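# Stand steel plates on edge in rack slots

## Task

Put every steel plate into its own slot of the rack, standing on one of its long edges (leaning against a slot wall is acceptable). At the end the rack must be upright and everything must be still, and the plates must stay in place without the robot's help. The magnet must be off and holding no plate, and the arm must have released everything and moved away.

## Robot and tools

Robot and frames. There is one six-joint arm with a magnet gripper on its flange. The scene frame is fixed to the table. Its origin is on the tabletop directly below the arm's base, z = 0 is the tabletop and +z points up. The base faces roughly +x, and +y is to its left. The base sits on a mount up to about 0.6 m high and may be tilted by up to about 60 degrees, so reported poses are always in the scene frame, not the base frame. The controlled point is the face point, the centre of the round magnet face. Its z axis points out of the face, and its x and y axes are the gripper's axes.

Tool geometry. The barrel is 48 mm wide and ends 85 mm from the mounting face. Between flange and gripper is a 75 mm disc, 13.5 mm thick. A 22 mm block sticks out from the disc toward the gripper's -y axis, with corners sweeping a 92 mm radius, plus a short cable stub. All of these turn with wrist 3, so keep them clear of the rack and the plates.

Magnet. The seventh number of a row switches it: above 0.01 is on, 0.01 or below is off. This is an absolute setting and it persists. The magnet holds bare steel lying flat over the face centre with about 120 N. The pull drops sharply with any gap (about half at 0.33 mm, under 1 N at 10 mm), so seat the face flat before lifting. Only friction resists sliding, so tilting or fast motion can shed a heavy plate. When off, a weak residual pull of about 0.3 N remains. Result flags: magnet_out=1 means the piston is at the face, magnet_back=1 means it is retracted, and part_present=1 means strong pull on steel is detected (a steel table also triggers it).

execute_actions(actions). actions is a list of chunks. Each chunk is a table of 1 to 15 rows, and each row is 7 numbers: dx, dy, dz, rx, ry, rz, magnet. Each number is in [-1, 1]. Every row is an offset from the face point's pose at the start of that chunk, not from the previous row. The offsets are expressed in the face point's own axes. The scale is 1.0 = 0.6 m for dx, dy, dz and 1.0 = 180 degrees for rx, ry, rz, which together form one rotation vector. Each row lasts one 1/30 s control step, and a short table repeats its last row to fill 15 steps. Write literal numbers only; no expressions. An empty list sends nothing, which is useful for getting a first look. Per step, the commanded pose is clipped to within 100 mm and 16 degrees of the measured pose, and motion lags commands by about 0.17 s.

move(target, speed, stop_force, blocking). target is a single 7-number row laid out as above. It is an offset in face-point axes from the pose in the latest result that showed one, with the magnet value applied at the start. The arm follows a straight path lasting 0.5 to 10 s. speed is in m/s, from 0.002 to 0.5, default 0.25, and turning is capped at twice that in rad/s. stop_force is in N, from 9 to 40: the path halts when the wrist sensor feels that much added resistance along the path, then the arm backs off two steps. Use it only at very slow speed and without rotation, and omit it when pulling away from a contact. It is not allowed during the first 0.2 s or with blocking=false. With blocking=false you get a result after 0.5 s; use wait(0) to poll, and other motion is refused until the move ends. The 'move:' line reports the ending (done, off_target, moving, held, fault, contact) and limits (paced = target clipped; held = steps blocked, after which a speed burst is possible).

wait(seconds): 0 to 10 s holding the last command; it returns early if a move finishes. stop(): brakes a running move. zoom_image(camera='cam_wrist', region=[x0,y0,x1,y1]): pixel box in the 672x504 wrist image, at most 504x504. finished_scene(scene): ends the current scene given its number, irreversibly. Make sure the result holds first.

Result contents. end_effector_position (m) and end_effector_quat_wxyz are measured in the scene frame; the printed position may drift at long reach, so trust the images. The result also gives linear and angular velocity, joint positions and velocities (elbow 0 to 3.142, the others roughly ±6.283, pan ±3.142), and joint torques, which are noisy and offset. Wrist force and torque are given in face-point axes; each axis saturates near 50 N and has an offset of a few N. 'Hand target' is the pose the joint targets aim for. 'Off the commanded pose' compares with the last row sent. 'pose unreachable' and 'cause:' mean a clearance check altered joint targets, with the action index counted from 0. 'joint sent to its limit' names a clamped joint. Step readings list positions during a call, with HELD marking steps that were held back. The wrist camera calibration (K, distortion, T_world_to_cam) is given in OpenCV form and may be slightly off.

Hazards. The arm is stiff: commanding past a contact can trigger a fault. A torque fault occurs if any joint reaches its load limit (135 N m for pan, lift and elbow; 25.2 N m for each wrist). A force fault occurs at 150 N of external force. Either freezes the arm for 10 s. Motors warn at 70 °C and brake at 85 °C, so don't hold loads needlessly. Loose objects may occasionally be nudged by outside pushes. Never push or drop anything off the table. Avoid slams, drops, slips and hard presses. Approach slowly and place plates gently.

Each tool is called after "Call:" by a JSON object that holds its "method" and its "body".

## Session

Call:
{"method": "execute_actions", "body": {"actions": []}}

Scene clock: 0.00 s.
end_effector_position=(+0.7481, +0.3157, +0.2058) magnet_out=0 magnet_back=1 part_present=0 end_effector_quat_wxyz=(+0.157, +0.428, +0.890, +0.016) end_effector_velocity=(-0.000, +0.000, +0.000) end_effector_angular_velocity=(+0.001, -0.000, -0.001)
Joint positions: [ 0.509 -0.784  1.31  -2.456 -1.846 -1.986]
Joint velocities: [ 0.    -0.    -0.     0.     0.     0.001]
Joint torques (N m, as the arm reports them, + toward a larger angle): no reading
Wrist force (N, on the end effector, along its own x y z axes, offset not removed): no reading
Wrist torque (N m, same axes, about the end effector's origin, offset not removed): no reading
Hand target: +0.748, +0.316, +0.206; +0.157, +0.428, +0.890, +0.016
camera_calibration (this result's frames):
cam_wrist: T_world_to_cam=[[-0.583928, 0.778472, -0.230239, 0.235104], [0.662237, 0.620825, 0.419545, -0.728759], [0.469542, 0.0925113, -0.87805, -0.117754], [0, 0, 0, 1]] pos_world=[0.675186, 0.280304, 0.256484]

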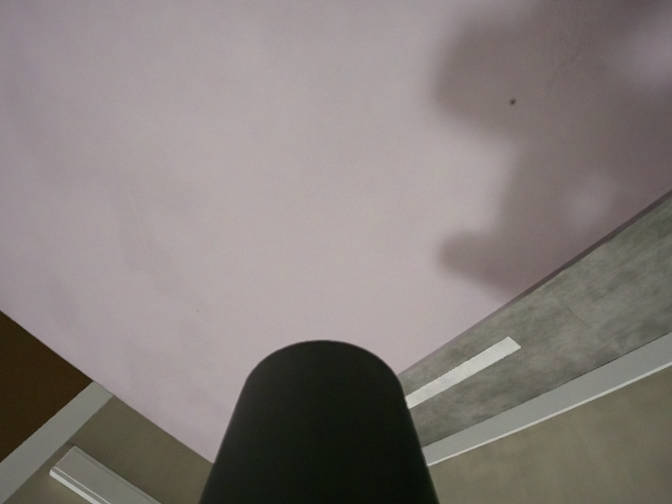

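Call:
{"method": "move", "body": {"target": [-0.128,-0.6278,-0.5003,0.0797,0.0649,0.2127,0], "speed": 0.3}}

Scene clock: 7.20 s.
end_effector_position=(+0.4193, +0.0505, +0.4493) magnet_out=0 magnet_back=1 part_present=0 end_effector_quat_wxyz=(+0.000, +0.707, +0.707, +0.000) end_effector_velocity=(-0.001, -0.001, +0.001) end_effector_angular_velocity=(-0.000, +0.000, -0.001)
Joint positions: [ 0.04  -1.928  2.026 -1.797 -1.605 -1.731]
Joint velocities: [-0.004 -0.003  0.     0.003  0.    -0.003]
Joint torques (N m, as the arm reports them, + toward a larger angle): [ -6.49 -22.16 -14.2   -0.15   2.62  -1.09]
Wrist force (N, on the end effector, along its own x y z axes, offset not removed): [0.0 1.2 1.8]
Wrist torque (N m, same axes, about the end effector's origin, offset not removed): [-0.02 -0.38 0.08]
Hand target: +0.419, +0.050, +0.449; +0.000, +0.707, +0.707, +0.000
Off the commanded pose: 0.001 m, 0 deg.
move: done
camera_calibration (this result's frames):
cam_wrist: T_world_to_cam=[[0.0130326, 0.999287, 0.0354297, -0.0751369], [0.962466, -0.0221429, 0.270498, -0.474973], [0.27109, 0.0305745, -0.962068, 0.399064], [0, 0, 0, 1]] pos_world=[0.349943, 0.0523649, 0.515068]

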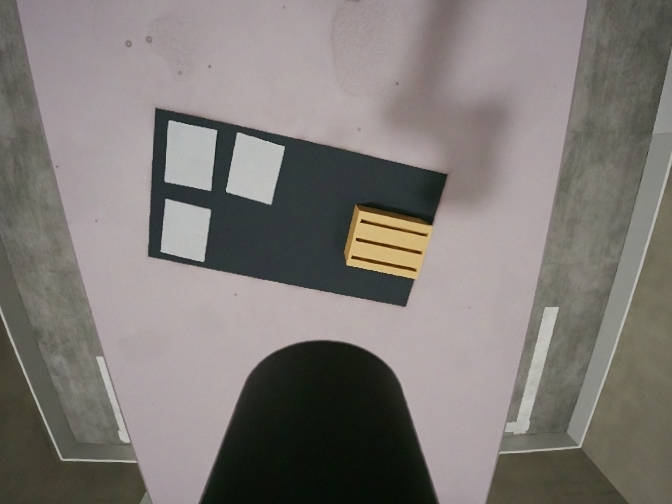

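Call:
{"method": "move", "body": {"target": [-0.3008,0.0512,0.4322,0,0,0,0], "speed": 0.3}}

Call:
{"method": "zoom_image", "body": {"camera": "cam_wrist", "region": [150,0,500,340]}}

Scene clock: 14.43 s.
end_effector_position=(+0.4505, -0.1299, +0.1901) magnet_out=0 magnet_back=1 part_present=0 end_effector_quat_wxyz=(+0.000, +0.707, +0.707, +0.000) end_effector_velocity=(+0.001, -0.001, -0.001) end_effector_angular_velocity=(+0.000, -0.001, +0.001)
Joint positions: [-0.384 -1.413  2.299 -2.587 -1.549 -2.152]
Joint velocities: [ 0.     0.006 -0.002 -0.005  0.001 -0.001]
Joint torques (N m, as the arm reports them, + toward a larger angle): [ -8.5  -19.04 -27.5   -4.05   2.76  -1.36]
Wrist force (N, on the end effector, along its own x y z axes, offset not removed): [-0.4 2.0 -0.8]
Wrist torque (N m, same axes, about the end effector's origin, offset not removed): [0.10 0.27 0.26]
Hand target: +0.451, -0.130, +0.190; +0.000, +0.707, +0.707, +0.001
Off the commanded pose: 0.000 m, 0 deg.
move: done
camera_calibration (this result's frames):
cam_wrist: T_world_to_cam=[[0.0130393, 0.999285, 0.0354765, 0.113899], [0.962458, -0.0221629, 0.270525, -0.438856], [0.271118, 0.0306172, -0.962059, 0.146793], [0, 0, 0, 1]] pos_world=[0.381097, -0.128038, 0.255905]

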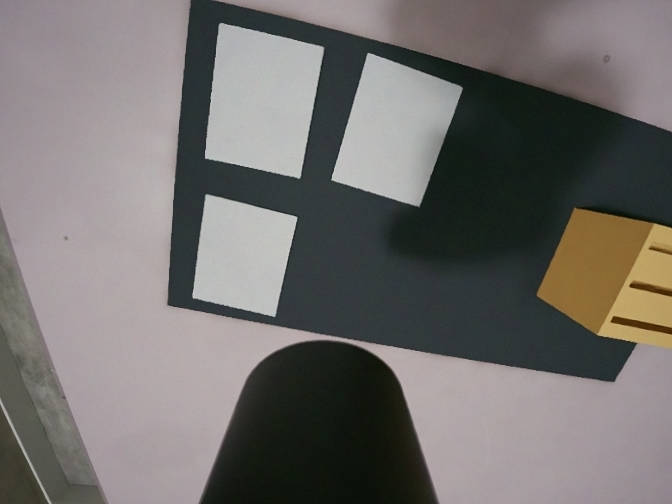

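Region (150, 0, 500, 340) of cam_wrist's 672x504 image, scaled by 1.440, with more detail than that image has; it fills the top 490 rows of this view, and the rest is white.

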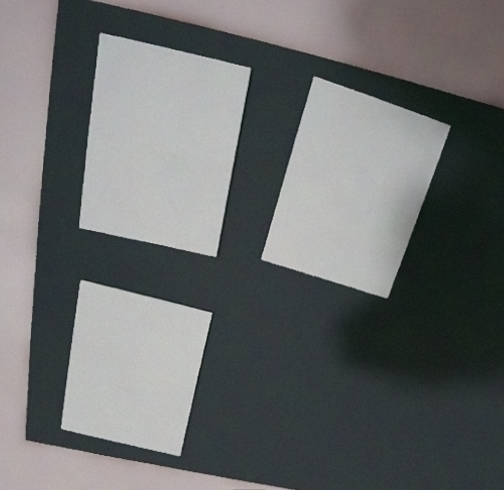

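Call:
{"method": "move", "body": {"target": [0.4667,0.1442,0.0667,0,0,0,0], "speed": 0.3}}

Call:
{"method": "zoom_image", "body": {"camera": "cam_wrist", "region": [160,30,500,300]}}

Scene clock: 34.87 s.
end_effector_position=(+0.5371, +0.1499, +0.1504) magnet_out=0 magnet_back=1 part_present=0 end_effector_quat_wxyz=(+0.000, +0.707, +0.707, +0.000) end_effector_velocity=(+0.000, +0.001, -0.001) end_effector_angular_velocity=(-0.000, +0.001, +0.000)
Joint positions: [ 0.253 -1.13   2.048 -2.606 -1.631 -1.52 ]
Joint velocities: [ 0.002  0.003 -0.003  0.002 -0.001  0.002]
Joint torques (N m, as the arm reports them, + toward a larger angle): [ 16.15 -28.35 -28.4   -0.33  -2.16   1.8 ]
Wrist force (N, on the end effector, along its own x y z axes, offset not removed): [-3.5 -0.9 -0.6]
Wrist torque (N m, same axes, about the end effector's origin, offset not removed): [-0.19 0.44 -0.07]
Hand target: +0.537, +0.150, +0.150; +0.000, +0.707, +0.707, +0.000
Off the commanded pose: 0.000 m, 0 deg.
move: done
camera_calibration (this result's frames):
cam_wrist: T_world_to_cam=[[0.0130213, 0.999286, 0.0354574, -0.165453], [0.962486, -0.0221372, 0.270427, -0.505244], [0.271019, 0.030606, -0.962087, 0.0765241], [0, 0, 0, 1]] pos_world=[0.467706, 0.151808, 0.216121]

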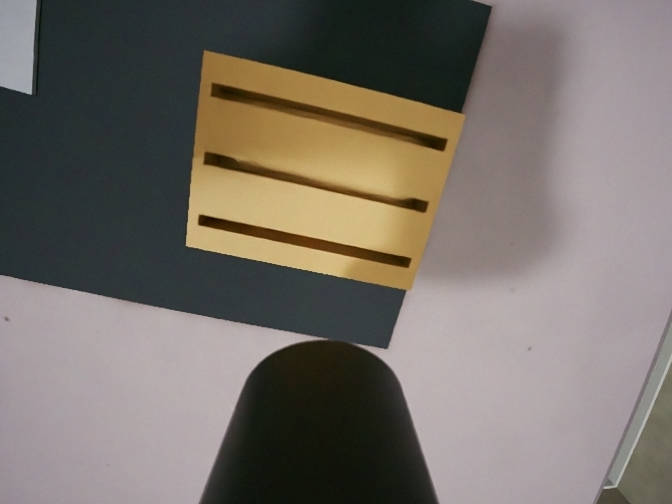

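Region (160, 30, 500, 300) of cam_wrist's 672x504 image, scaled by 1.482, with more detail than that image has; it fills the top 400 rows of this view, and the rest is white.

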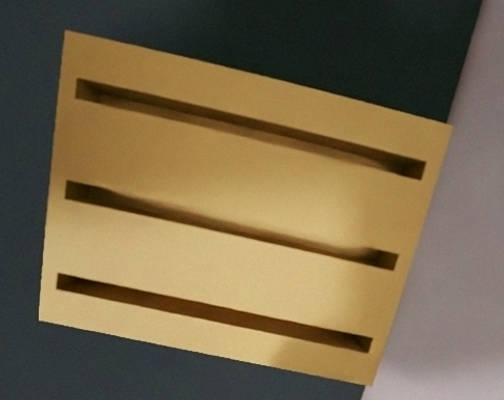

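Call:
{"method": "move", "body": {"target": [-0.3322,-0.2928,0.1673,0,0,0.095,0], "speed": 0.3}}

Scene clock: 57.53 s.
end_effector_position=(+0.3616, -0.0493, +0.0496) magnet_out=0 magnet_back=1 part_present=0 end_effector_quat_wxyz=(+0.000, +0.804, +0.594, +0.000) end_effector_velocity=(-0.001, -0.001, -0.001) end_effector_angular_velocity=(+0.000, -0.001, -0.002)
Joint positions: [-0.316 -0.983  2.581 -3.3   -1.558 -1.786]
Joint velocities: [-0.006  0.005  0.003 -0.008  0.001 -0.003]
Joint torques (N m, as the arm reports them, + toward a larger angle): [ -9.41 -17.75  11.64  -4.71   2.7   -0.99]
Wrist force (N, on the end effector, along its own x y z axes, offset not removed): [-2.1 1.7 2.7]
Wrist torque (N m, same axes, about the end effector's origin, offset not removed): [0.14 0.03 0.28]
Hand target: +0.362, -0.049, +0.050; +0.000, +0.804, +0.594, +0.001
Off the commanded pose: 0.000 m, 0 deg.
move: done
camera_calibration (this result's frames):
cam_wrist: T_world_to_cam=[[0.306205, 0.951295, 0.0357255, -0.0689732], [0.913484, -0.304182, 0.270223, -0.309683], [0.267929, -0.0501089, -0.962135, 0.0303923], [0, 0, 0, 1]] pos_world=[0.295868, -0.0270634, 0.115389]

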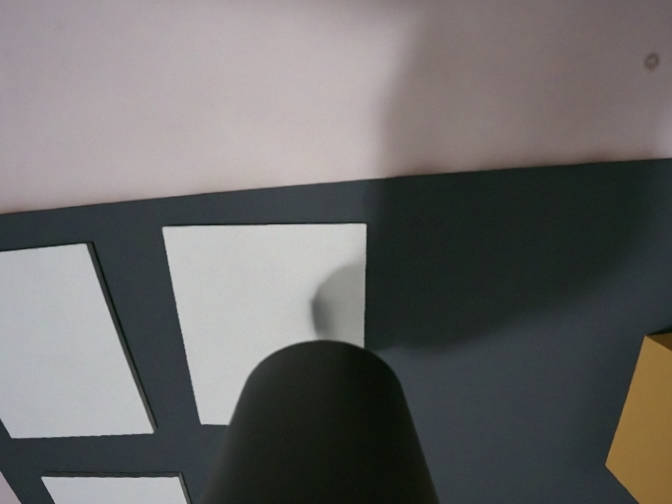

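Call:
{"method": "move", "body": {"target": [0,0,0.066,0,0,0,0], "speed": 0.1}}

Scene clock: 63.53 s.
end_effector_position=(+0.3617, -0.0493, +0.0102) magnet_out=0 magnet_back=1 part_present=0 end_effector_quat_wxyz=(+0.000, +0.804, +0.594, +0.000) end_effector_velocity=(+0.001, -0.000, -0.002) end_effector_angular_velocity=(-0.000, -0.001, -0.000)
Joint positions: [-0.314 -0.817  2.542 -3.427 -1.558 -1.784]
Joint velocities: [-0.     0.007 -0.003 -0.005  0.     0.   ]
Joint torques (N m, as the arm reports them, + toward a larger angle): [ 12.86 -23.34 -10.11  -4.88  -2.12   1.7 ]
Wrist force (N, on the end effector, along its own x y z axes, offset not removed): [-2.2 -2.5 -1.3]
Wrist torque (N m, same axes, about the end effector's origin, offset not removed): [-0.28 0.24 0.06]
Hand target: +0.362, -0.049, +0.010; +0.000, +0.804, +0.594, +0.000
Off the commanded pose: 0.000 m, 0 deg.
move: done
camera_calibration (this result's frames):
cam_wrist: T_world_to_cam=[[0.306206, 0.951295, 0.0357196, -0.0675703], [0.913499, -0.304185, 0.27017, -0.299078], [0.267877, -0.0500981, -0.96215, -0.0075653], [0, 0, 0, 1]] pos_world=[0.295924, -0.0270747, 0.0759366]

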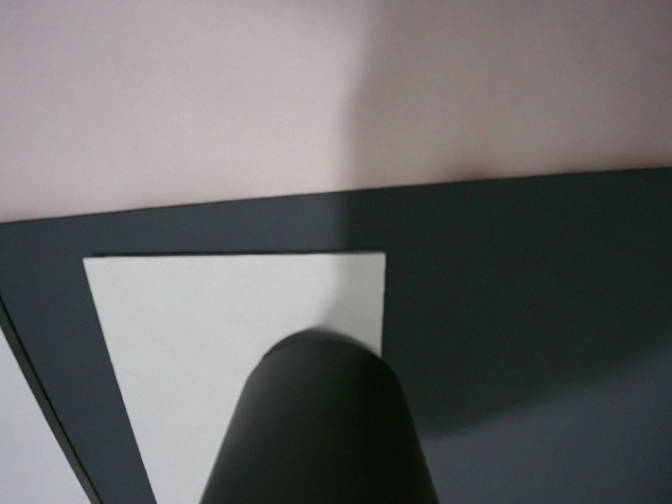

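Call:
{"method": "zoom_image", "body": {"camera": "cam_wrist", "region": [200,230,460,504]}}

Region (200, 230, 460, 504) of cam_wrist's 672x504 image, scaled by 1.839, with more detail than that image has; it fills the left 478 columns of this view, and the rest is white.

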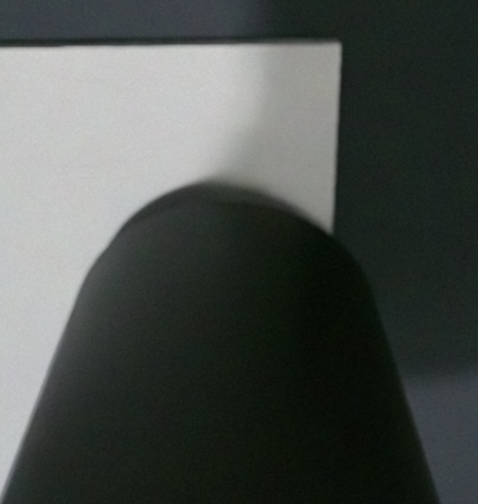

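Call:
{"method": "move", "body": {"target": [-0.0025,0.0058,0.002,0,0,0,0], "speed": 0.03}}

Call:
{"method": "move", "body": {"target": [0,0,0.015,0,0,0,0], "speed": 0.002, "stop_force": 9}}

Call:
{"method": "execute_actions", "body": {"actions": [[[0,0,-0.0003,0,0,0,1]]]}}

Scene clock: 84.80 s.
end_effector_position=(+0.3645, -0.0517, +0.0090) magnet_out=0 magnet_back=1 part_present=0 end_effector_quat_wxyz=(+0.000, +0.804, +0.594, +0.000) end_effector_velocity=(+0.000, +0.000, -0.000) end_effector_angular_velocity=(+0.001, +0.001, +0.002)
Joint positions: [-0.316 -0.817  2.533 -3.419 -1.558 -1.786]
Joint velocities: [ 0.001  0.001 -0.002  0.003  0.    -0.001]
Joint torques (N m, as the arm reports them, + toward a larger angle): [ -8.08 -23.9   -8.8   -0.74   2.72  -1.34]
Wrist force (N, on the end effector, along its own x y z axes, offset not removed): [-1.9 1.8 0.3]
Wrist torque (N m, same axes, about the end effector's origin, offset not removed): [0.19 -0.11 0.03]
Hand target: +0.365, -0.052, +0.009; +0.000, +0.804, +0.594, +0.000
Off the commanded pose: 0.000 m, 0 deg.
move: done
camera_calibration (this result's frames):
cam_wrist: T_world_to_cam=[[0.306201, 0.951297, 0.0357191, -0.0661048], [0.913498, -0.304179, 0.270179, -0.302073], [0.267885, -0.0500998, -0.962147, -0.00957309], [0, 0, 0, 1]] pos_world=[0.298749, -0.0294786, 0.0747643]

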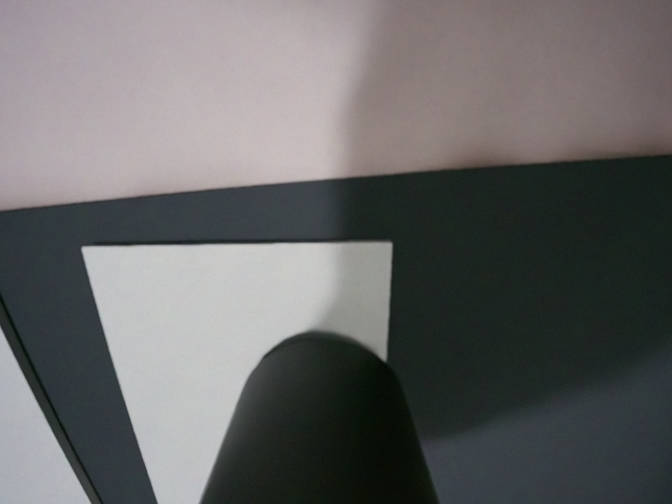

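Scene clock: 86.97 s.
end_effector_position=(+0.3645, -0.0516, +0.0054) magnet_out=0 magnet_back=1 part_present=0 end_effector_quat_wxyz=(+0.000, +0.804, +0.594, +0.000) end_effector_velocity=(-0.000, +0.000, +0.000) end_effector_angular_velocity=(+0.001, +0.002, +0.002)
Joint positions: [-0.316 -0.803  2.529 -3.429 -1.558 -1.786]
Joint velocities: [ 0.    -0.002  0.001  0.003  0.    -0.002]
Joint torques (N m, as the arm reports them, + toward a larger angle): [  9.46 -32.74 -11.32   1.62   1.24   0.91]
Wrist force (N, on the end effector, along its own x y z axes, offset not removed): [-0.5 -10.0 -33.5]
Wrist torque (N m, same axes, about the end effector's origin, offset not removed): [-0.26 -0.65 0.60]
Hand target: +0.365, -0.052, +0.005; +0.000, +0.804, +0.594, +0.000
Off the commanded pose: 0.005 m, 0 deg.
move: contact
camera_calibration (this result's frames):
cam_wrist: T_world_to_cam=[[0.306193, 0.951298, 0.0357455, -0.0659923], [0.913501, -0.304179, 0.270168, -0.301088], [0.267883, -0.05007, -0.962149, -0.0130454], [0, 0, 0, 1]] pos_world=[0.298746, -0.0294596, 0.0711517]

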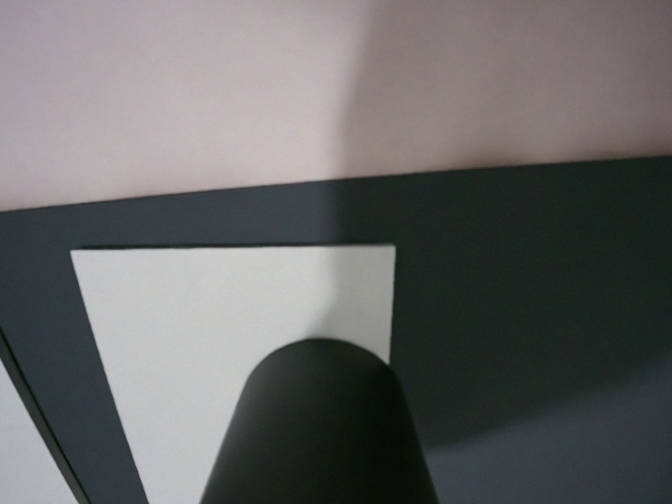

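Scene clock: 87.47 s.
end_effector_position=(+0.3646, -0.0517, +0.0055) magnet_out=1 magnet_back=0 part_present=1 end_effector_quat_wxyz=(+0.000, +0.804, +0.594, +0.000) end_effector_velocity=(-0.001, -0.001, +0.000) end_effector_angular_velocity=(-0.002, +0.002, -0.003)
Joint positions: [-0.316 -0.803  2.529 -3.428 -1.558 -1.786]
Joint velocities: [-0.003 -0.     0.001 -0.    -0.003  0.   ]
Joint torques (N m, as the arm reports them, + toward a larger angle): [  7.64 -42.8   14.24  -0.93   1.11   0.41]
Wrist force (N, on the end effector, along its own x y z axes, offset not removed): [-0.5 6.3 2.1]
Wrist torque (N m, same axes, about the end effector's origin, offset not removed): [0.72 0.11 -0.13]
Hand target: +0.364, -0.052, +0.006; +0.000, +0.804, +0.594, +0.000
Off the commanded pose: 0.000 m, 0 deg.
Step readings (end_effector_position):
0: (+0.3645, -0.0516, +0.0054)
1: (+0.3645, -0.0516, +0.0054)
2: (+0.3645, -0.0517, +0.0054)
4: (+0.3645, -0.0517, +0.0055)
8: (+0.3646, -0.0517, +0.0055)
15: end_effector_position above
camera_calibration (this result's frames):
cam_wrist: T_world_to_cam=[[0.306185, 0.951302, 0.0357076, -0.0659741], [0.913457, -0.304152, 0.270347, -0.301227], [0.268042, -0.0501588, -0.962101, -0.0129725], [0, 0, 0, 1]] pos_world=[0.298835, -0.0295081, 0.0713107]

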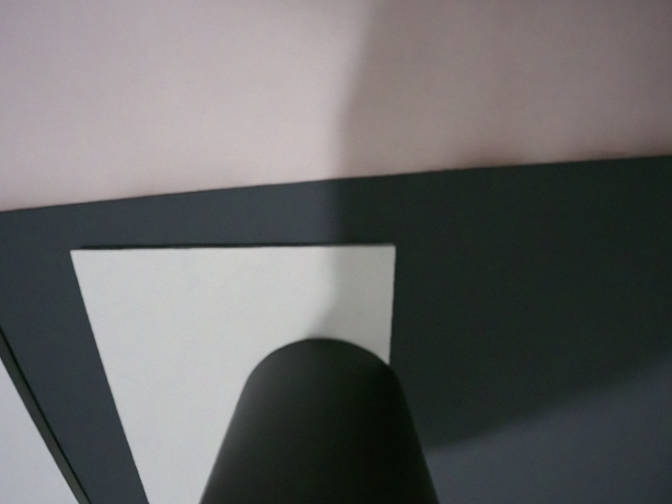

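Call:
{"method": "move", "body": {"target": [0,0,-0.15,0,0,0,1], "speed": 0.2}}

Scene clock: 95.40 s.
end_effector_position=(+0.3644, -0.0516, +0.0954) magnet_out=1 magnet_back=0 part_present=1 end_effector_quat_wxyz=(+0.000, +0.804, +0.594, +0.001) end_effector_velocity=(+0.000, -0.001, +0.002) end_effector_angular_velocity=(+0.001, +0.001, -0.003)
Joint positions: [-0.32  -1.189  2.596 -3.11  -1.557 -1.79 ]
Joint velocities: [-0.002 -0.008 -0.001  0.01   0.     0.001]
Joint torques (N m, as the arm reports them, + toward a larger angle): [ -8.51 -35.4  -16.99  -0.14  -2.33  -1.41]
Wrist force (N, on the end effector, along its own x y z axes, offset not removed): [-1.6 -1.4 2.5]
Wrist torque (N m, same axes, about the end effector's origin, offset not removed): [0.12 0.18 0.26]
Hand target: +0.364, -0.052, +0.096; +0.000, +0.804, +0.594, +0.000
Off the commanded pose: 0.000 m, 0 deg.
move: done
camera_calibration (this result's frames):
cam_wrist: T_world_to_cam=[[0.306189, 0.9513, 0.0357321, -0.0691949], [0.913441, -0.304159, 0.270395, -0.325287], [0.268095, -0.0501526, -0.962086, 0.0735333], [0, 0, 0, 1]] pos_world=[0.298603, -0.0294261, 0.161174]

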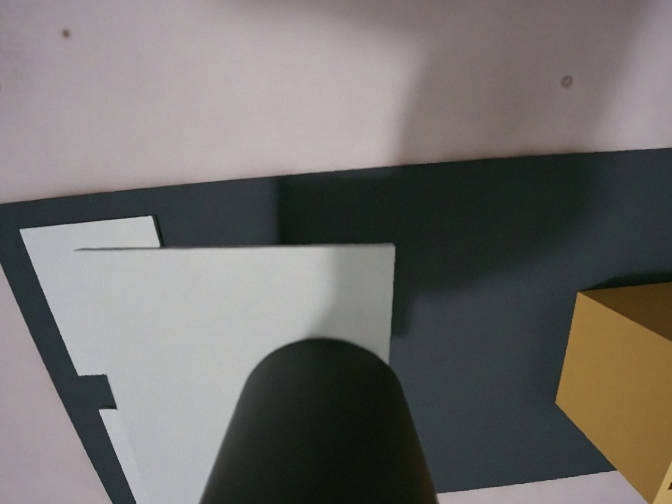

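Call:
{"method": "move", "body": {"target": [0.1552,0.0455,-0.116,0.4016,0.3739,-0.4016,1], "speed": 0.28}}

Scene clock: 101.37 s.
end_effector_position=(+0.4178, +0.0293, +0.1654) magnet_out=1 magnet_back=0 part_present=1 end_effector_quat_wxyz=(+0.702, -0.080, -0.703, -0.081) end_effector_velocity=(+0.001, +0.000, +0.000) end_effector_angular_velocity=(+0.008, +0.003, +0.008)
Joint positions: [-0.045 -0.781  1.573 -0.922 -1.588 -3.119]
Joint velocities: [ 0.004  0.004 -0.005  0.007 -0.004 -0.007]
Joint torques (N m, as the arm reports them, + toward a larger angle): [ 13.84 -40.05 -25.44   4.24  -2.13  -1.24]
Wrist force (N, on the end effector, along its own x y z axes, offset not removed): [-4.2 -0.2 1.7]
Wrist torque (N m, same axes, about the end effector's origin, offset not removed): [-0.16 0.20 -0.04]
Hand target: +0.418, +0.029, +0.165; +0.702, -0.080, -0.703, -0.081
Off the commanded pose: 0.000 m, 0 deg.
move: done
camera_calibration (this result's frames):
cam_wrist: T_world_to_cam=[[0.0358039, 0.00497831, 0.999346, -0.183746], [0.480133, 0.87693, -0.0215704, -0.173681], [-0.876464, 0.480592, 0.0290073, 0.429303], [0, 0, 0, 1]] pos_world=[0.466238, -0.0530986, 0.167427]

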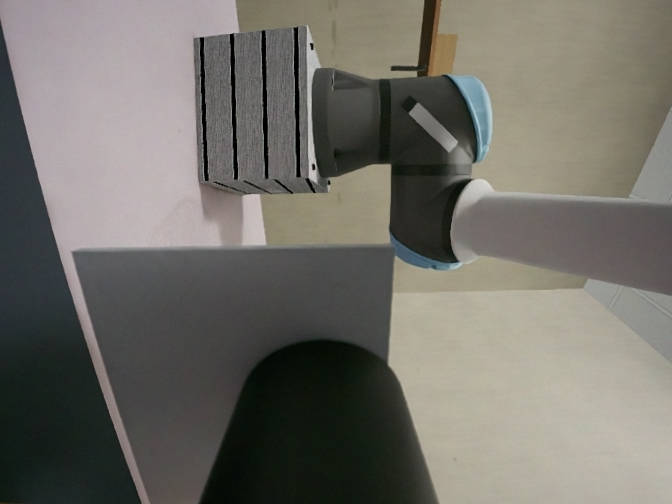

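Call:
{"method": "move", "body": {"target": [0,0.2167,0,0,0,0,1], "speed": 0.2}}

Call:
{"method": "move", "body": {"target": [-0.037,0,0,0,0,0,1], "speed": 0.06}}

Call:
{"method": "zoom_image", "body": {"camera": "cam_wrist", "region": [0,190,160,374]}}

Scene clock: 105.27 s.
end_effector_position=(+0.4471, +0.1558, +0.1654) magnet_out=1 magnet_back=0 part_present=1 end_effector_quat_wxyz=(+0.702, -0.080, -0.703, -0.081) end_effector_velocity=(+0.000, +0.003, +0.000) end_effector_angular_velocity=(-0.001, +0.000, +0.002)
Joint positions: [ 0.167 -0.707  1.429 -0.855 -1.377 -3.091]
Joint velocities: [ 0.005  0.001 -0.003  0.001  0.003  0.002]
Joint torques (N m, as the arm reports them, + toward a larger angle): [ 17.67 -44.04 -27.59   4.4    2.4    1.75]
Wrist force (N, on the end effector, along its own x y z axes, offset not removed): [-2.4 2.5 2.7]
Wrist torque (N m, same axes, about the end effector's origin, offset not removed): [0.12 0.10 -0.19]
Hand target: +0.447, +0.156, +0.165; +0.702, -0.080, -0.703, -0.081
Off the commanded pose: 0.000 m, 0 deg.
move: done
camera_calibration (this result's frames):
cam_wrist: T_world_to_cam=[[0.0358036, 0.00500722, 0.999346, -0.185448], [0.480148, 0.876921, -0.0215961, -0.298716], [-0.876456, 0.480608, 0.0289928, 0.394185], [0, 0, 0, 1]] pos_world=[0.495553, 0.0734313, 0.167448]

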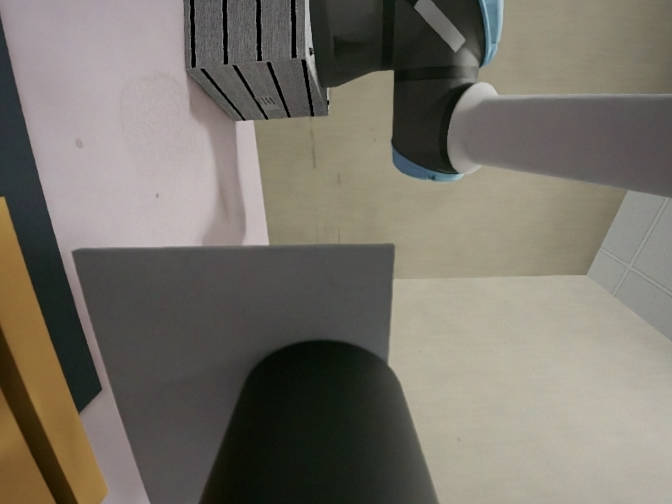

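Scene clock: 106.07 s.
end_effector_position=(+0.4471, +0.1558, +0.1434) magnet_out=1 magnet_back=0 part_present=1 end_effector_quat_wxyz=(+0.702, -0.080, -0.703, -0.081) end_effector_velocity=(-0.000, +0.001, -0.002) end_effector_angular_velocity=(-0.000, +0.000, +0.003)
Joint positions: [ 0.165 -0.668  1.42  -0.885 -1.379 -3.091]
Joint velocities: [ 0.003  0.004 -0.001 -0.002 -0.001  0.   ]
Joint torques (N m, as the arm reports them, + toward a larger angle): [ -5.24 -45.61 -25.64   0.72  -2.36  -1.02]
Wrist force (N, on the end effector, along its own x y z axes, offset not removed): [-3.6 1.6 -2.1]
Wrist torque (N m, same axes, about the end effector's origin, offset not removed): [0.24 0.38 0.26]
Hand target: +0.447, +0.156, +0.143; +0.702, -0.080, -0.703, -0.081
Off the commanded pose: 0.000 m, 0 deg.
move: done
camera_calibration (this result's frames):
cam_wrist: T_world_to_cam=[[0.035795, 0.00500699, 0.999347, -0.163422], [0.480147, 0.876923, -0.0215917, -0.299205], [-0.876458, 0.480606, 0.0289853, 0.394874], [0, 0, 0, 1]] pos_world=[0.495602, 0.0734194, 0.145409]

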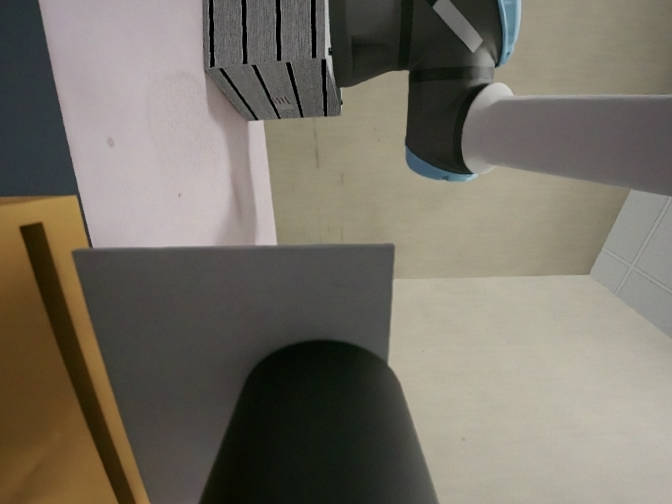

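Region (0, 190, 160, 374) of cam_wrist's 672x504 image, scaled by 2.739, with more detail than that image has; it fills the left 438 columns of this view, and the rest is white.

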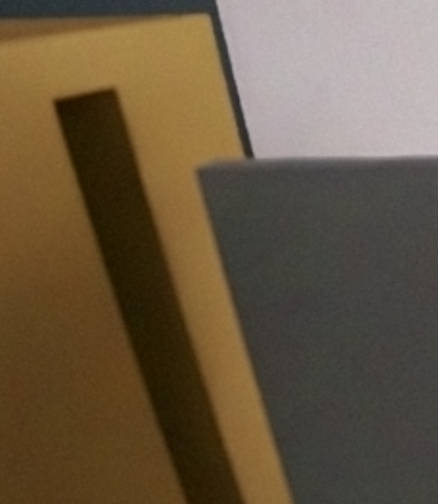

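Call:
{"method": "move", "body": {"target": [-0.005,-0.006,0,0,0,0,1], "speed": 0.01}}

Call:
{"method": "zoom_image", "body": {"camera": "cam_wrist", "region": [0,190,160,374]}}

Scene clock: 110.57 s.
end_effector_position=(+0.4464, +0.1524, +0.1405) magnet_out=1 magnet_back=0 part_present=1 end_effector_quat_wxyz=(+0.702, -0.080, -0.703, -0.081) end_effector_velocity=(+0.000, -0.001, -0.001) end_effector_angular_velocity=(+0.003, -0.002, +0.001)
Joint positions: [ 0.159 -0.665  1.424 -0.892 -1.385 -3.092]
Joint velocities: [-0.001  0.001 -0.001 -0.002 -0.002 -0.003]
Joint torques (N m, as the arm reports them, + toward a larger angle): [ -5.12 -44.54  -2.66   0.49  -2.23  -1.26]
Wrist force (N, on the end effector, along its own x y z axes, offset not removed): [-3.9 -0.6 0.5]
Wrist torque (N m, same axes, about the end effector's origin, offset not removed): [-0.19 -0.10 0.42]
Hand target: +0.446, +0.152, +0.140; +0.702, -0.080, -0.703, -0.081
Off the commanded pose: 0.000 m, 0 deg.
move: done
camera_calibration (this result's frames):
cam_wrist: T_world_to_cam=[[0.0357913, 0.00500618, 0.999347, -0.160445], [0.480148, 0.876922, -0.0215892, -0.29589], [-0.876457, 0.480607, 0.0289825, 0.395918], [0, 0, 0, 1]] pos_world=[0.494819, 0.0699953, 0.142477]

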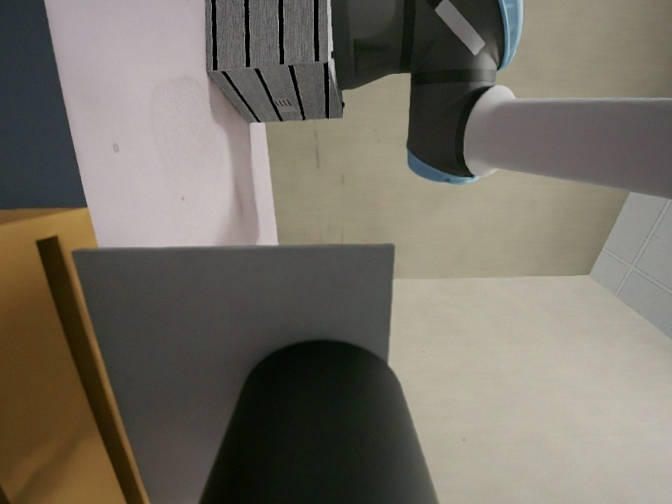

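Region (0, 190, 160, 374) of cam_wrist's 672x504 image, scaled by 2.739, with more detail than that image has; it fills the left 438 columns of this view, and the rest is white.

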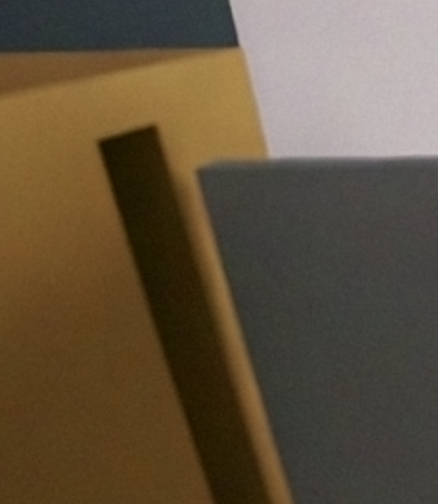

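Call:
{"method": "move", "body": {"target": [-0.005,0,0,0,0,0,1], "speed": 0.004, "stop_force": 9}}

Call:
{"method": "zoom_image", "body": {"camera": "cam_wrist", "region": [0,190,160,374]}}

Scene clock: 124.93 s.
end_effector_position=(+0.4464, +0.1524, +0.1375) magnet_out=1 magnet_back=0 part_present=1 end_effector_quat_wxyz=(+0.702, -0.080, -0.703, -0.081) end_effector_velocity=(-0.000, +0.000, -0.001) end_effector_angular_velocity=(-0.000, +0.001, +0.001)
Joint positions: [ 0.159 -0.659  1.423 -0.896 -1.385 -3.092]
Joint velocities: [ 0.001  0.001  0.001 -0.001 -0.     0.   ]
Joint torques (N m, as the arm reports them, + toward a larger angle): [ -5.44 -43.   -25.07   0.25  -2.11  -1.  ]
Wrist force (N, on the end effector, along its own x y z axes, offset not removed): [-4.7 -4.6 -0.4]
Wrist torque (N m, same axes, about the end effector's origin, offset not removed): [-0.70 0.15 0.06]
Hand target: +0.446, +0.152, +0.137; +0.702, -0.080, -0.703, -0.081
Off the commanded pose: 0.000 m, 0 deg.
move: done
camera_calibration (this result's frames):
cam_wrist: T_world_to_cam=[[0.0357928, 0.00500601, 0.999347, -0.157494], [0.480147, 0.876922, -0.0215898, -0.295954], [-0.876457, 0.480606, 0.0289838, 0.39601], [0, 0, 0, 1]] pos_world=[0.494825, 0.0699922, 0.139524]

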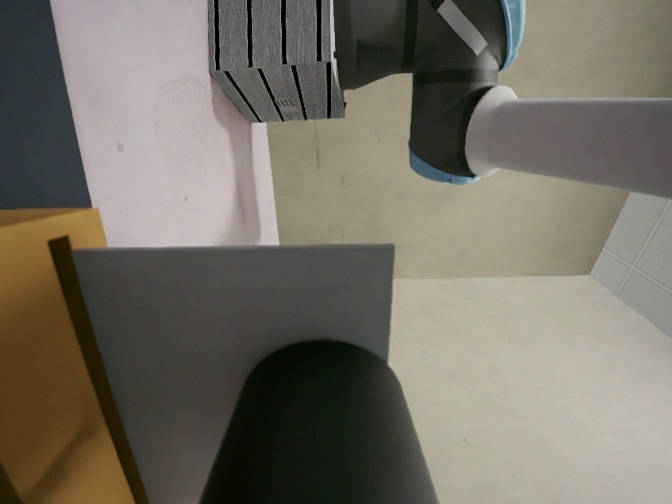

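Region (0, 190, 160, 374) of cam_wrist's 672x504 image, scaled by 2.739, with more detail than that image has; it fills the left 438 columns of this view, and the rest is white.

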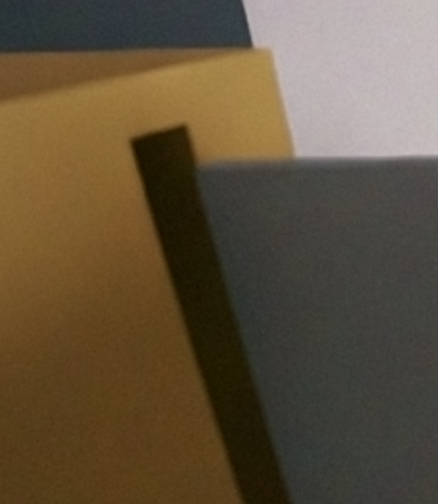

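Call:
{"method": "move", "body": {"target": [-0.003,0,-0.0022,0,0,0,1], "speed": 0.004}}

Call:
{"method": "zoom_image", "body": {"camera": "cam_wrist", "region": [0,190,160,374]}}

Scene clock: 128.80 s.
end_effector_position=(+0.4476, +0.1521, +0.1359) magnet_out=1 magnet_back=0 part_present=1 end_effector_quat_wxyz=(+0.702, -0.080, -0.703, -0.081) end_effector_velocity=(+0.001, -0.000, -0.000) end_effector_angular_velocity=(-0.001, -0.001, -0.000)
Joint positions: [ 0.159 -0.655  1.417 -0.895 -1.386 -3.092]
Joint velocities: [-0.     0.001 -0.002  0.    -0.     0.001]
Joint torques (N m, as the arm reports them, + toward a larger angle): [-13.51 -27.07 -33.89 -11.44  -2.94  -1.3 ]
Wrist force (N, on the end effector, along its own x y z axes, offset not removed): [50.0 0.8 21.3]
Wrist torque (N m, same axes, about the end effector's origin, offset not removed): [-0.20 1.10 0.18]
Hand target: +0.448, +0.152, +0.136; +0.702, -0.080, -0.703, -0.081
Off the commanded pose: 0.000 m, 0 deg.
move: done
camera_calibration (this result's frames):
cam_wrist: T_world_to_cam=[[0.0361019, 0.00496574, 0.999336, -0.156005], [0.480099, 0.876946, -0.0217016, -0.296301], [-0.876471, 0.480564, 0.0292754, 0.397218], [0, 0, 0, 1]] pos_world=[0.496036, 0.0697265, 0.137842]

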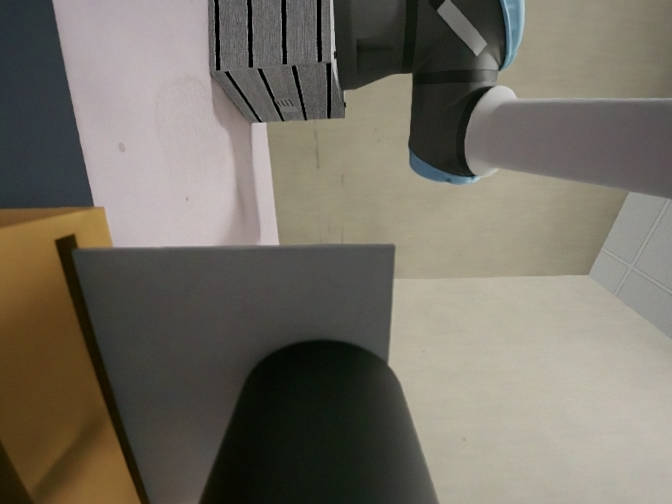

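Region (0, 190, 160, 374) of cam_wrist's 672x504 image, scaled by 2.739, with more detail than that image has; it fills the left 438 columns of this view, and the rest is white.

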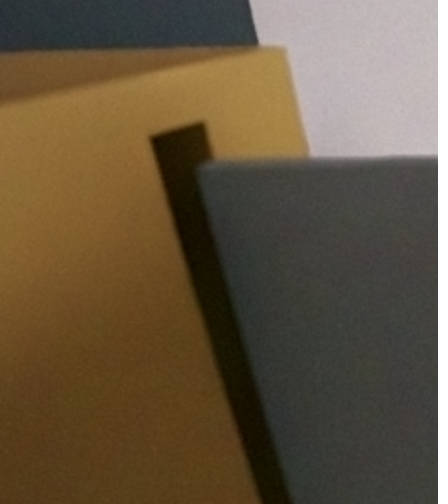

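Call:
{"method": "move", "body": {"target": [0.0035,0,0,0,0,0,1], "speed": 0.01}}

Call:
{"method": "move", "body": {"target": [0,0,-0.0048,0,0,0,1], "speed": 0.01}}

Call:
{"method": "zoom_image", "body": {"camera": "cam_wrist", "region": [0,190,160,374]}}

Scene clock: 132.27 s.
end_effector_position=(+0.4476, +0.1521, +0.1379) magnet_out=1 magnet_back=0 part_present=1 end_effector_quat_wxyz=(+0.702, -0.080, -0.703, -0.081) end_effector_velocity=(-0.000, -0.000, +0.001) end_effector_angular_velocity=(-0.000, +0.000, -0.001)
Joint positions: [ 0.159 -0.658  1.418 -0.892 -1.385 -3.092]
Joint velocities: [-0.001 -0.001  0.001  0.     0.     0.   ]
Joint torques (N m, as the arm reports them, + toward a larger angle): [ 15.7  -62.22  -2.87   4.42   2.82  -1.03]
Wrist force (N, on the end effector, along its own x y z axes, offset not removed): [-3.0 3.3 4.5]
Wrist torque (N m, same axes, about the end effector's origin, offset not removed): [0.01 0.02 0.18]
Hand target: +0.448, +0.152, +0.138; +0.702, -0.080, -0.703, -0.081
Off the commanded pose: 0.000 m, 0 deg.
move: done
camera_calibration (this result's frames):
cam_wrist: T_world_to_cam=[[0.0360879, 0.00500726, 0.999336, -0.158046], [0.480165, 0.876909, -0.0217335, -0.296244], [-0.876436, 0.48063, 0.0292415, 0.397176], [0, 0, 0, 1]] pos_world=[0.496049, 0.0696758, 0.139888]

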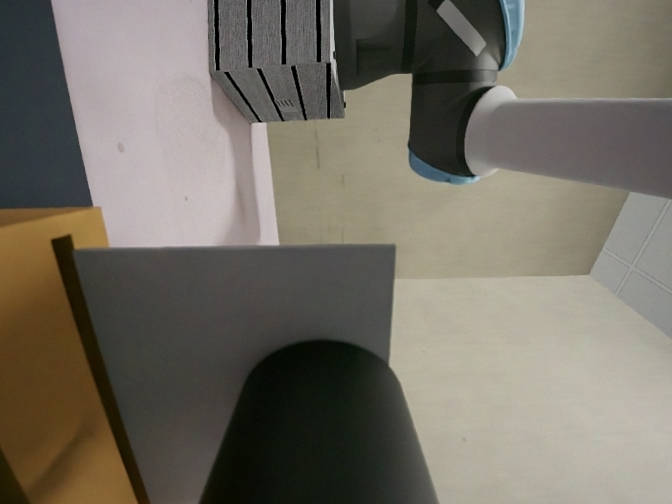

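Scene clock: 132.97 s.
end_effector_position=(+0.4503, +0.1514, +0.1379) magnet_out=1 magnet_back=0 part_present=1 end_effector_quat_wxyz=(+0.702, -0.080, -0.703, -0.081) end_effector_velocity=(+0.001, -0.001, -0.000) end_effector_angular_velocity=(+0.001, +0.001, -0.002)
Joint positions: [ 0.158 -0.654  1.408 -0.886 -1.386 -3.092]
Joint velocities: [-0.002  0.002 -0.003  0.002 -0.    -0.001]
Joint torques (N m, as the arm reports them, + toward a larger angle): [ -5.53 -45.02 -26.84   4.43  -2.09  -1.24]
Wrist force (N, on the end effector, along its own x y z axes, offset not removed): [-0.7 3.7 0.5]
Wrist torque (N m, same axes, about the end effector's origin, offset not removed): [0.30 -0.25 0.13]
Hand target: +0.450, +0.151, +0.138; +0.702, -0.080, -0.703, -0.081
Off the commanded pose: 0.000 m, 0 deg.
move: done
camera_calibration (this result's frames):
cam_wrist: T_world_to_cam=[[0.0360848, 0.00500751, 0.999336, -0.158147], [0.480159, 0.876912, -0.021732, -0.297002], [-0.876439, 0.480625, 0.0292388, 0.399879], [0, 0, 0, 1]] pos_world=[0.498784, 0.0690451, 0.139896]

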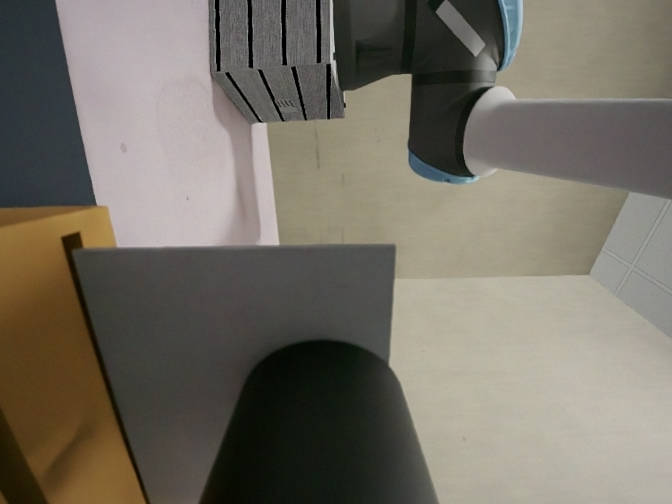

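Region (0, 190, 160, 374) of cam_wrist's 672x504 image, scaled by 2.739, with more detail than that image has; it fills the left 438 columns of this view, and the rest is white.

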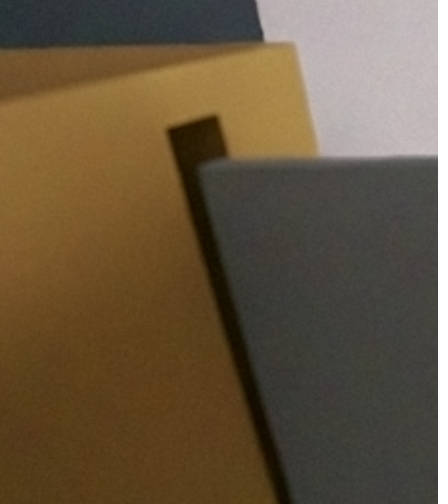

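Call:
{"method": "move", "body": {"target": [-0.012,0,0,0,0,0,1], "speed": 0.003, "stop_force": 9}}

Scene clock: 137.27 s.
end_effector_position=(+0.4503, +0.1514, +0.1307) magnet_out=1 magnet_back=0 part_present=1 end_effector_quat_wxyz=(+0.702, -0.080, -0.703, -0.081) end_effector_velocity=(-0.000, +0.000, -0.000) end_effector_angular_velocity=(-0.001, +0.001, +0.000)
Joint positions: [ 0.157 -0.641  1.405 -0.896 -1.387 -3.092]
Joint velocities: [ 0.     0.001  0.    -0.     0.     0.001]
Joint torques (N m, as the arm reports them, + toward a larger angle): [ -6.34 -43.93 -25.19   0.61  -2.21  -1.12]
Wrist force (N, on the end effector, along its own x y z axes, offset not removed): [-0.9 1.4 1.5]
Wrist torque (N m, same axes, about the end effector's origin, offset not removed): [-0.12 -0.10 0.23]
Hand target: +0.450, +0.151, +0.131; +0.702, -0.080, -0.703, -0.081
Off the commanded pose: 0.000 m, 0 deg.
move: done
camera_calibration (this result's frames):
cam_wrist: T_world_to_cam=[[0.0360848, 0.00500743, 0.999336, -0.150988], [0.480159, 0.876912, -0.0217319, -0.297161], [-0.876439, 0.480625, 0.0292388, 0.400103], [0, 0, 0, 1]] pos_world=[0.498799, 0.0690408, 0.132732]

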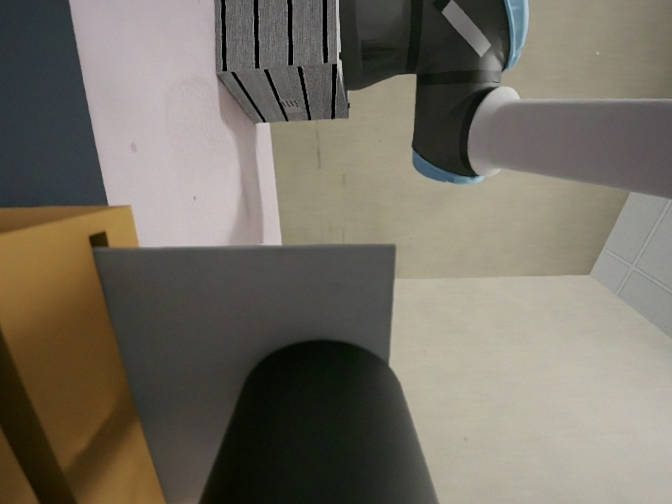

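Call:
{"method": "move", "body": {"target": [-0.02,0,0,0,0,0,1], "speed": 0.015, "stop_force": 9}}

Call:
{"method": "move", "body": {"target": [-0.02,0,0,0,0,0,1], "speed": 0.0025, "stop_force": 9}}

Scene clock: 140.07 s.
end_effector_position=(+0.4504, +0.1514, +0.1189) magnet_out=1 magnet_back=0 part_present=1 end_effector_quat_wxyz=(+0.702, -0.080, -0.703, -0.081) end_effector_velocity=(+0.000, -0.000, -0.002) end_effector_angular_velocity=(+0.000, -0.000, +0.000)
Joint positions: [ 0.157 -0.619  1.398 -0.911 -1.388 -3.092]
Joint velocities: [-0.     0.003 -0.001 -0.002 -0.001 -0.   ]
Joint torques (N m, as the arm reports them, + toward a larger angle): [ -6.25 -42.85 -24.45   0.4   -2.34  -1.23]
Wrist force (N, on the end effector, along its own x y z axes, offset not removed): [-1.2 0.9 4.9]
Wrist torque (N m, same axes, about the end effector's origin, offset not removed): [-0.13 0.09 0.03]
Hand target: +0.450, +0.151, +0.119; +0.702, -0.080, -0.703, -0.081
Off the commanded pose: 0.000 m, 0 deg.
move: done
camera_calibration (this result's frames):
cam_wrist: T_world_to_cam=[[0.0360838, 0.00500746, 0.999336, -0.139169], [0.48016, 0.876912, -0.0217315, -0.297424], [-0.876438, 0.480626, 0.0292379, 0.400473], [0, 0, 0, 1]] pos_world=[0.498822, 0.0690336, 0.120904]

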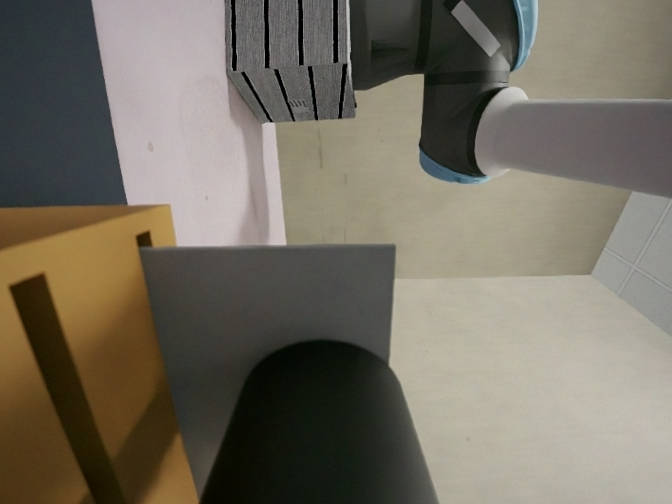

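Scene clock: 142.37 s.
end_effector_position=(+0.4504, +0.1514, +0.1141) magnet_out=1 magnet_back=0 part_present=1 end_effector_quat_wxyz=(+0.702, -0.080, -0.703, -0.081) end_effector_velocity=(-0.000, -0.000, +0.001) end_effector_angular_velocity=(+0.001, -0.001, +0.001)
Joint positions: [ 0.156 -0.61   1.395 -0.917 -1.388 -3.092]
Joint velocities: [ 0.    -0.002  0.001 -0.    -0.001 -0.001]
Joint torques (N m, as the arm reports them, + toward a larger angle): [ -5.2  -56.47 -16.21  -1.66  -2.41  -1.15]
Wrist force (N, on the end effector, along its own x y z axes, offset not removed): [18.7 0.4 2.1]
Wrist torque (N m, same axes, about the end effector's origin, offset not removed): [0.03 0.16 0.12]
Hand target: +0.450, +0.151, +0.114; +0.702, -0.080, -0.703, -0.081
Off the commanded pose: 0.007 m, 0 deg.
move: contact
camera_calibration (this result's frames):
cam_wrist: T_world_to_cam=[[0.0360359, 0.00500876, 0.999338, -0.134298], [0.480169, 0.876907, -0.0217099, -0.297552], [-0.876436, 0.480633, 0.0291951, 0.400665], [0, 0, 0, 1]] pos_world=[0.498871, 0.0690252, 0.116052]

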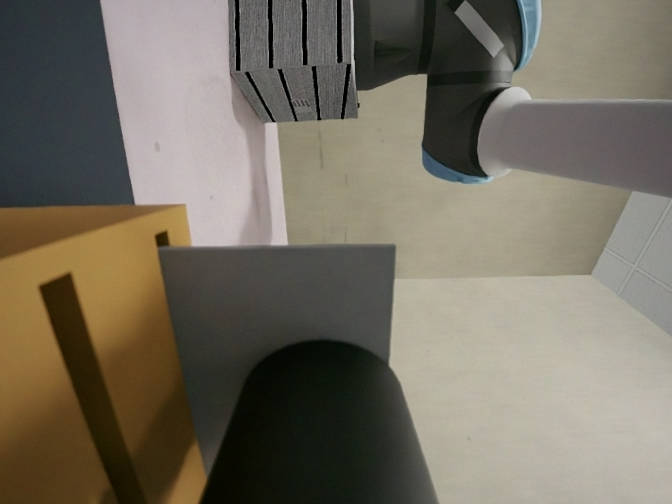

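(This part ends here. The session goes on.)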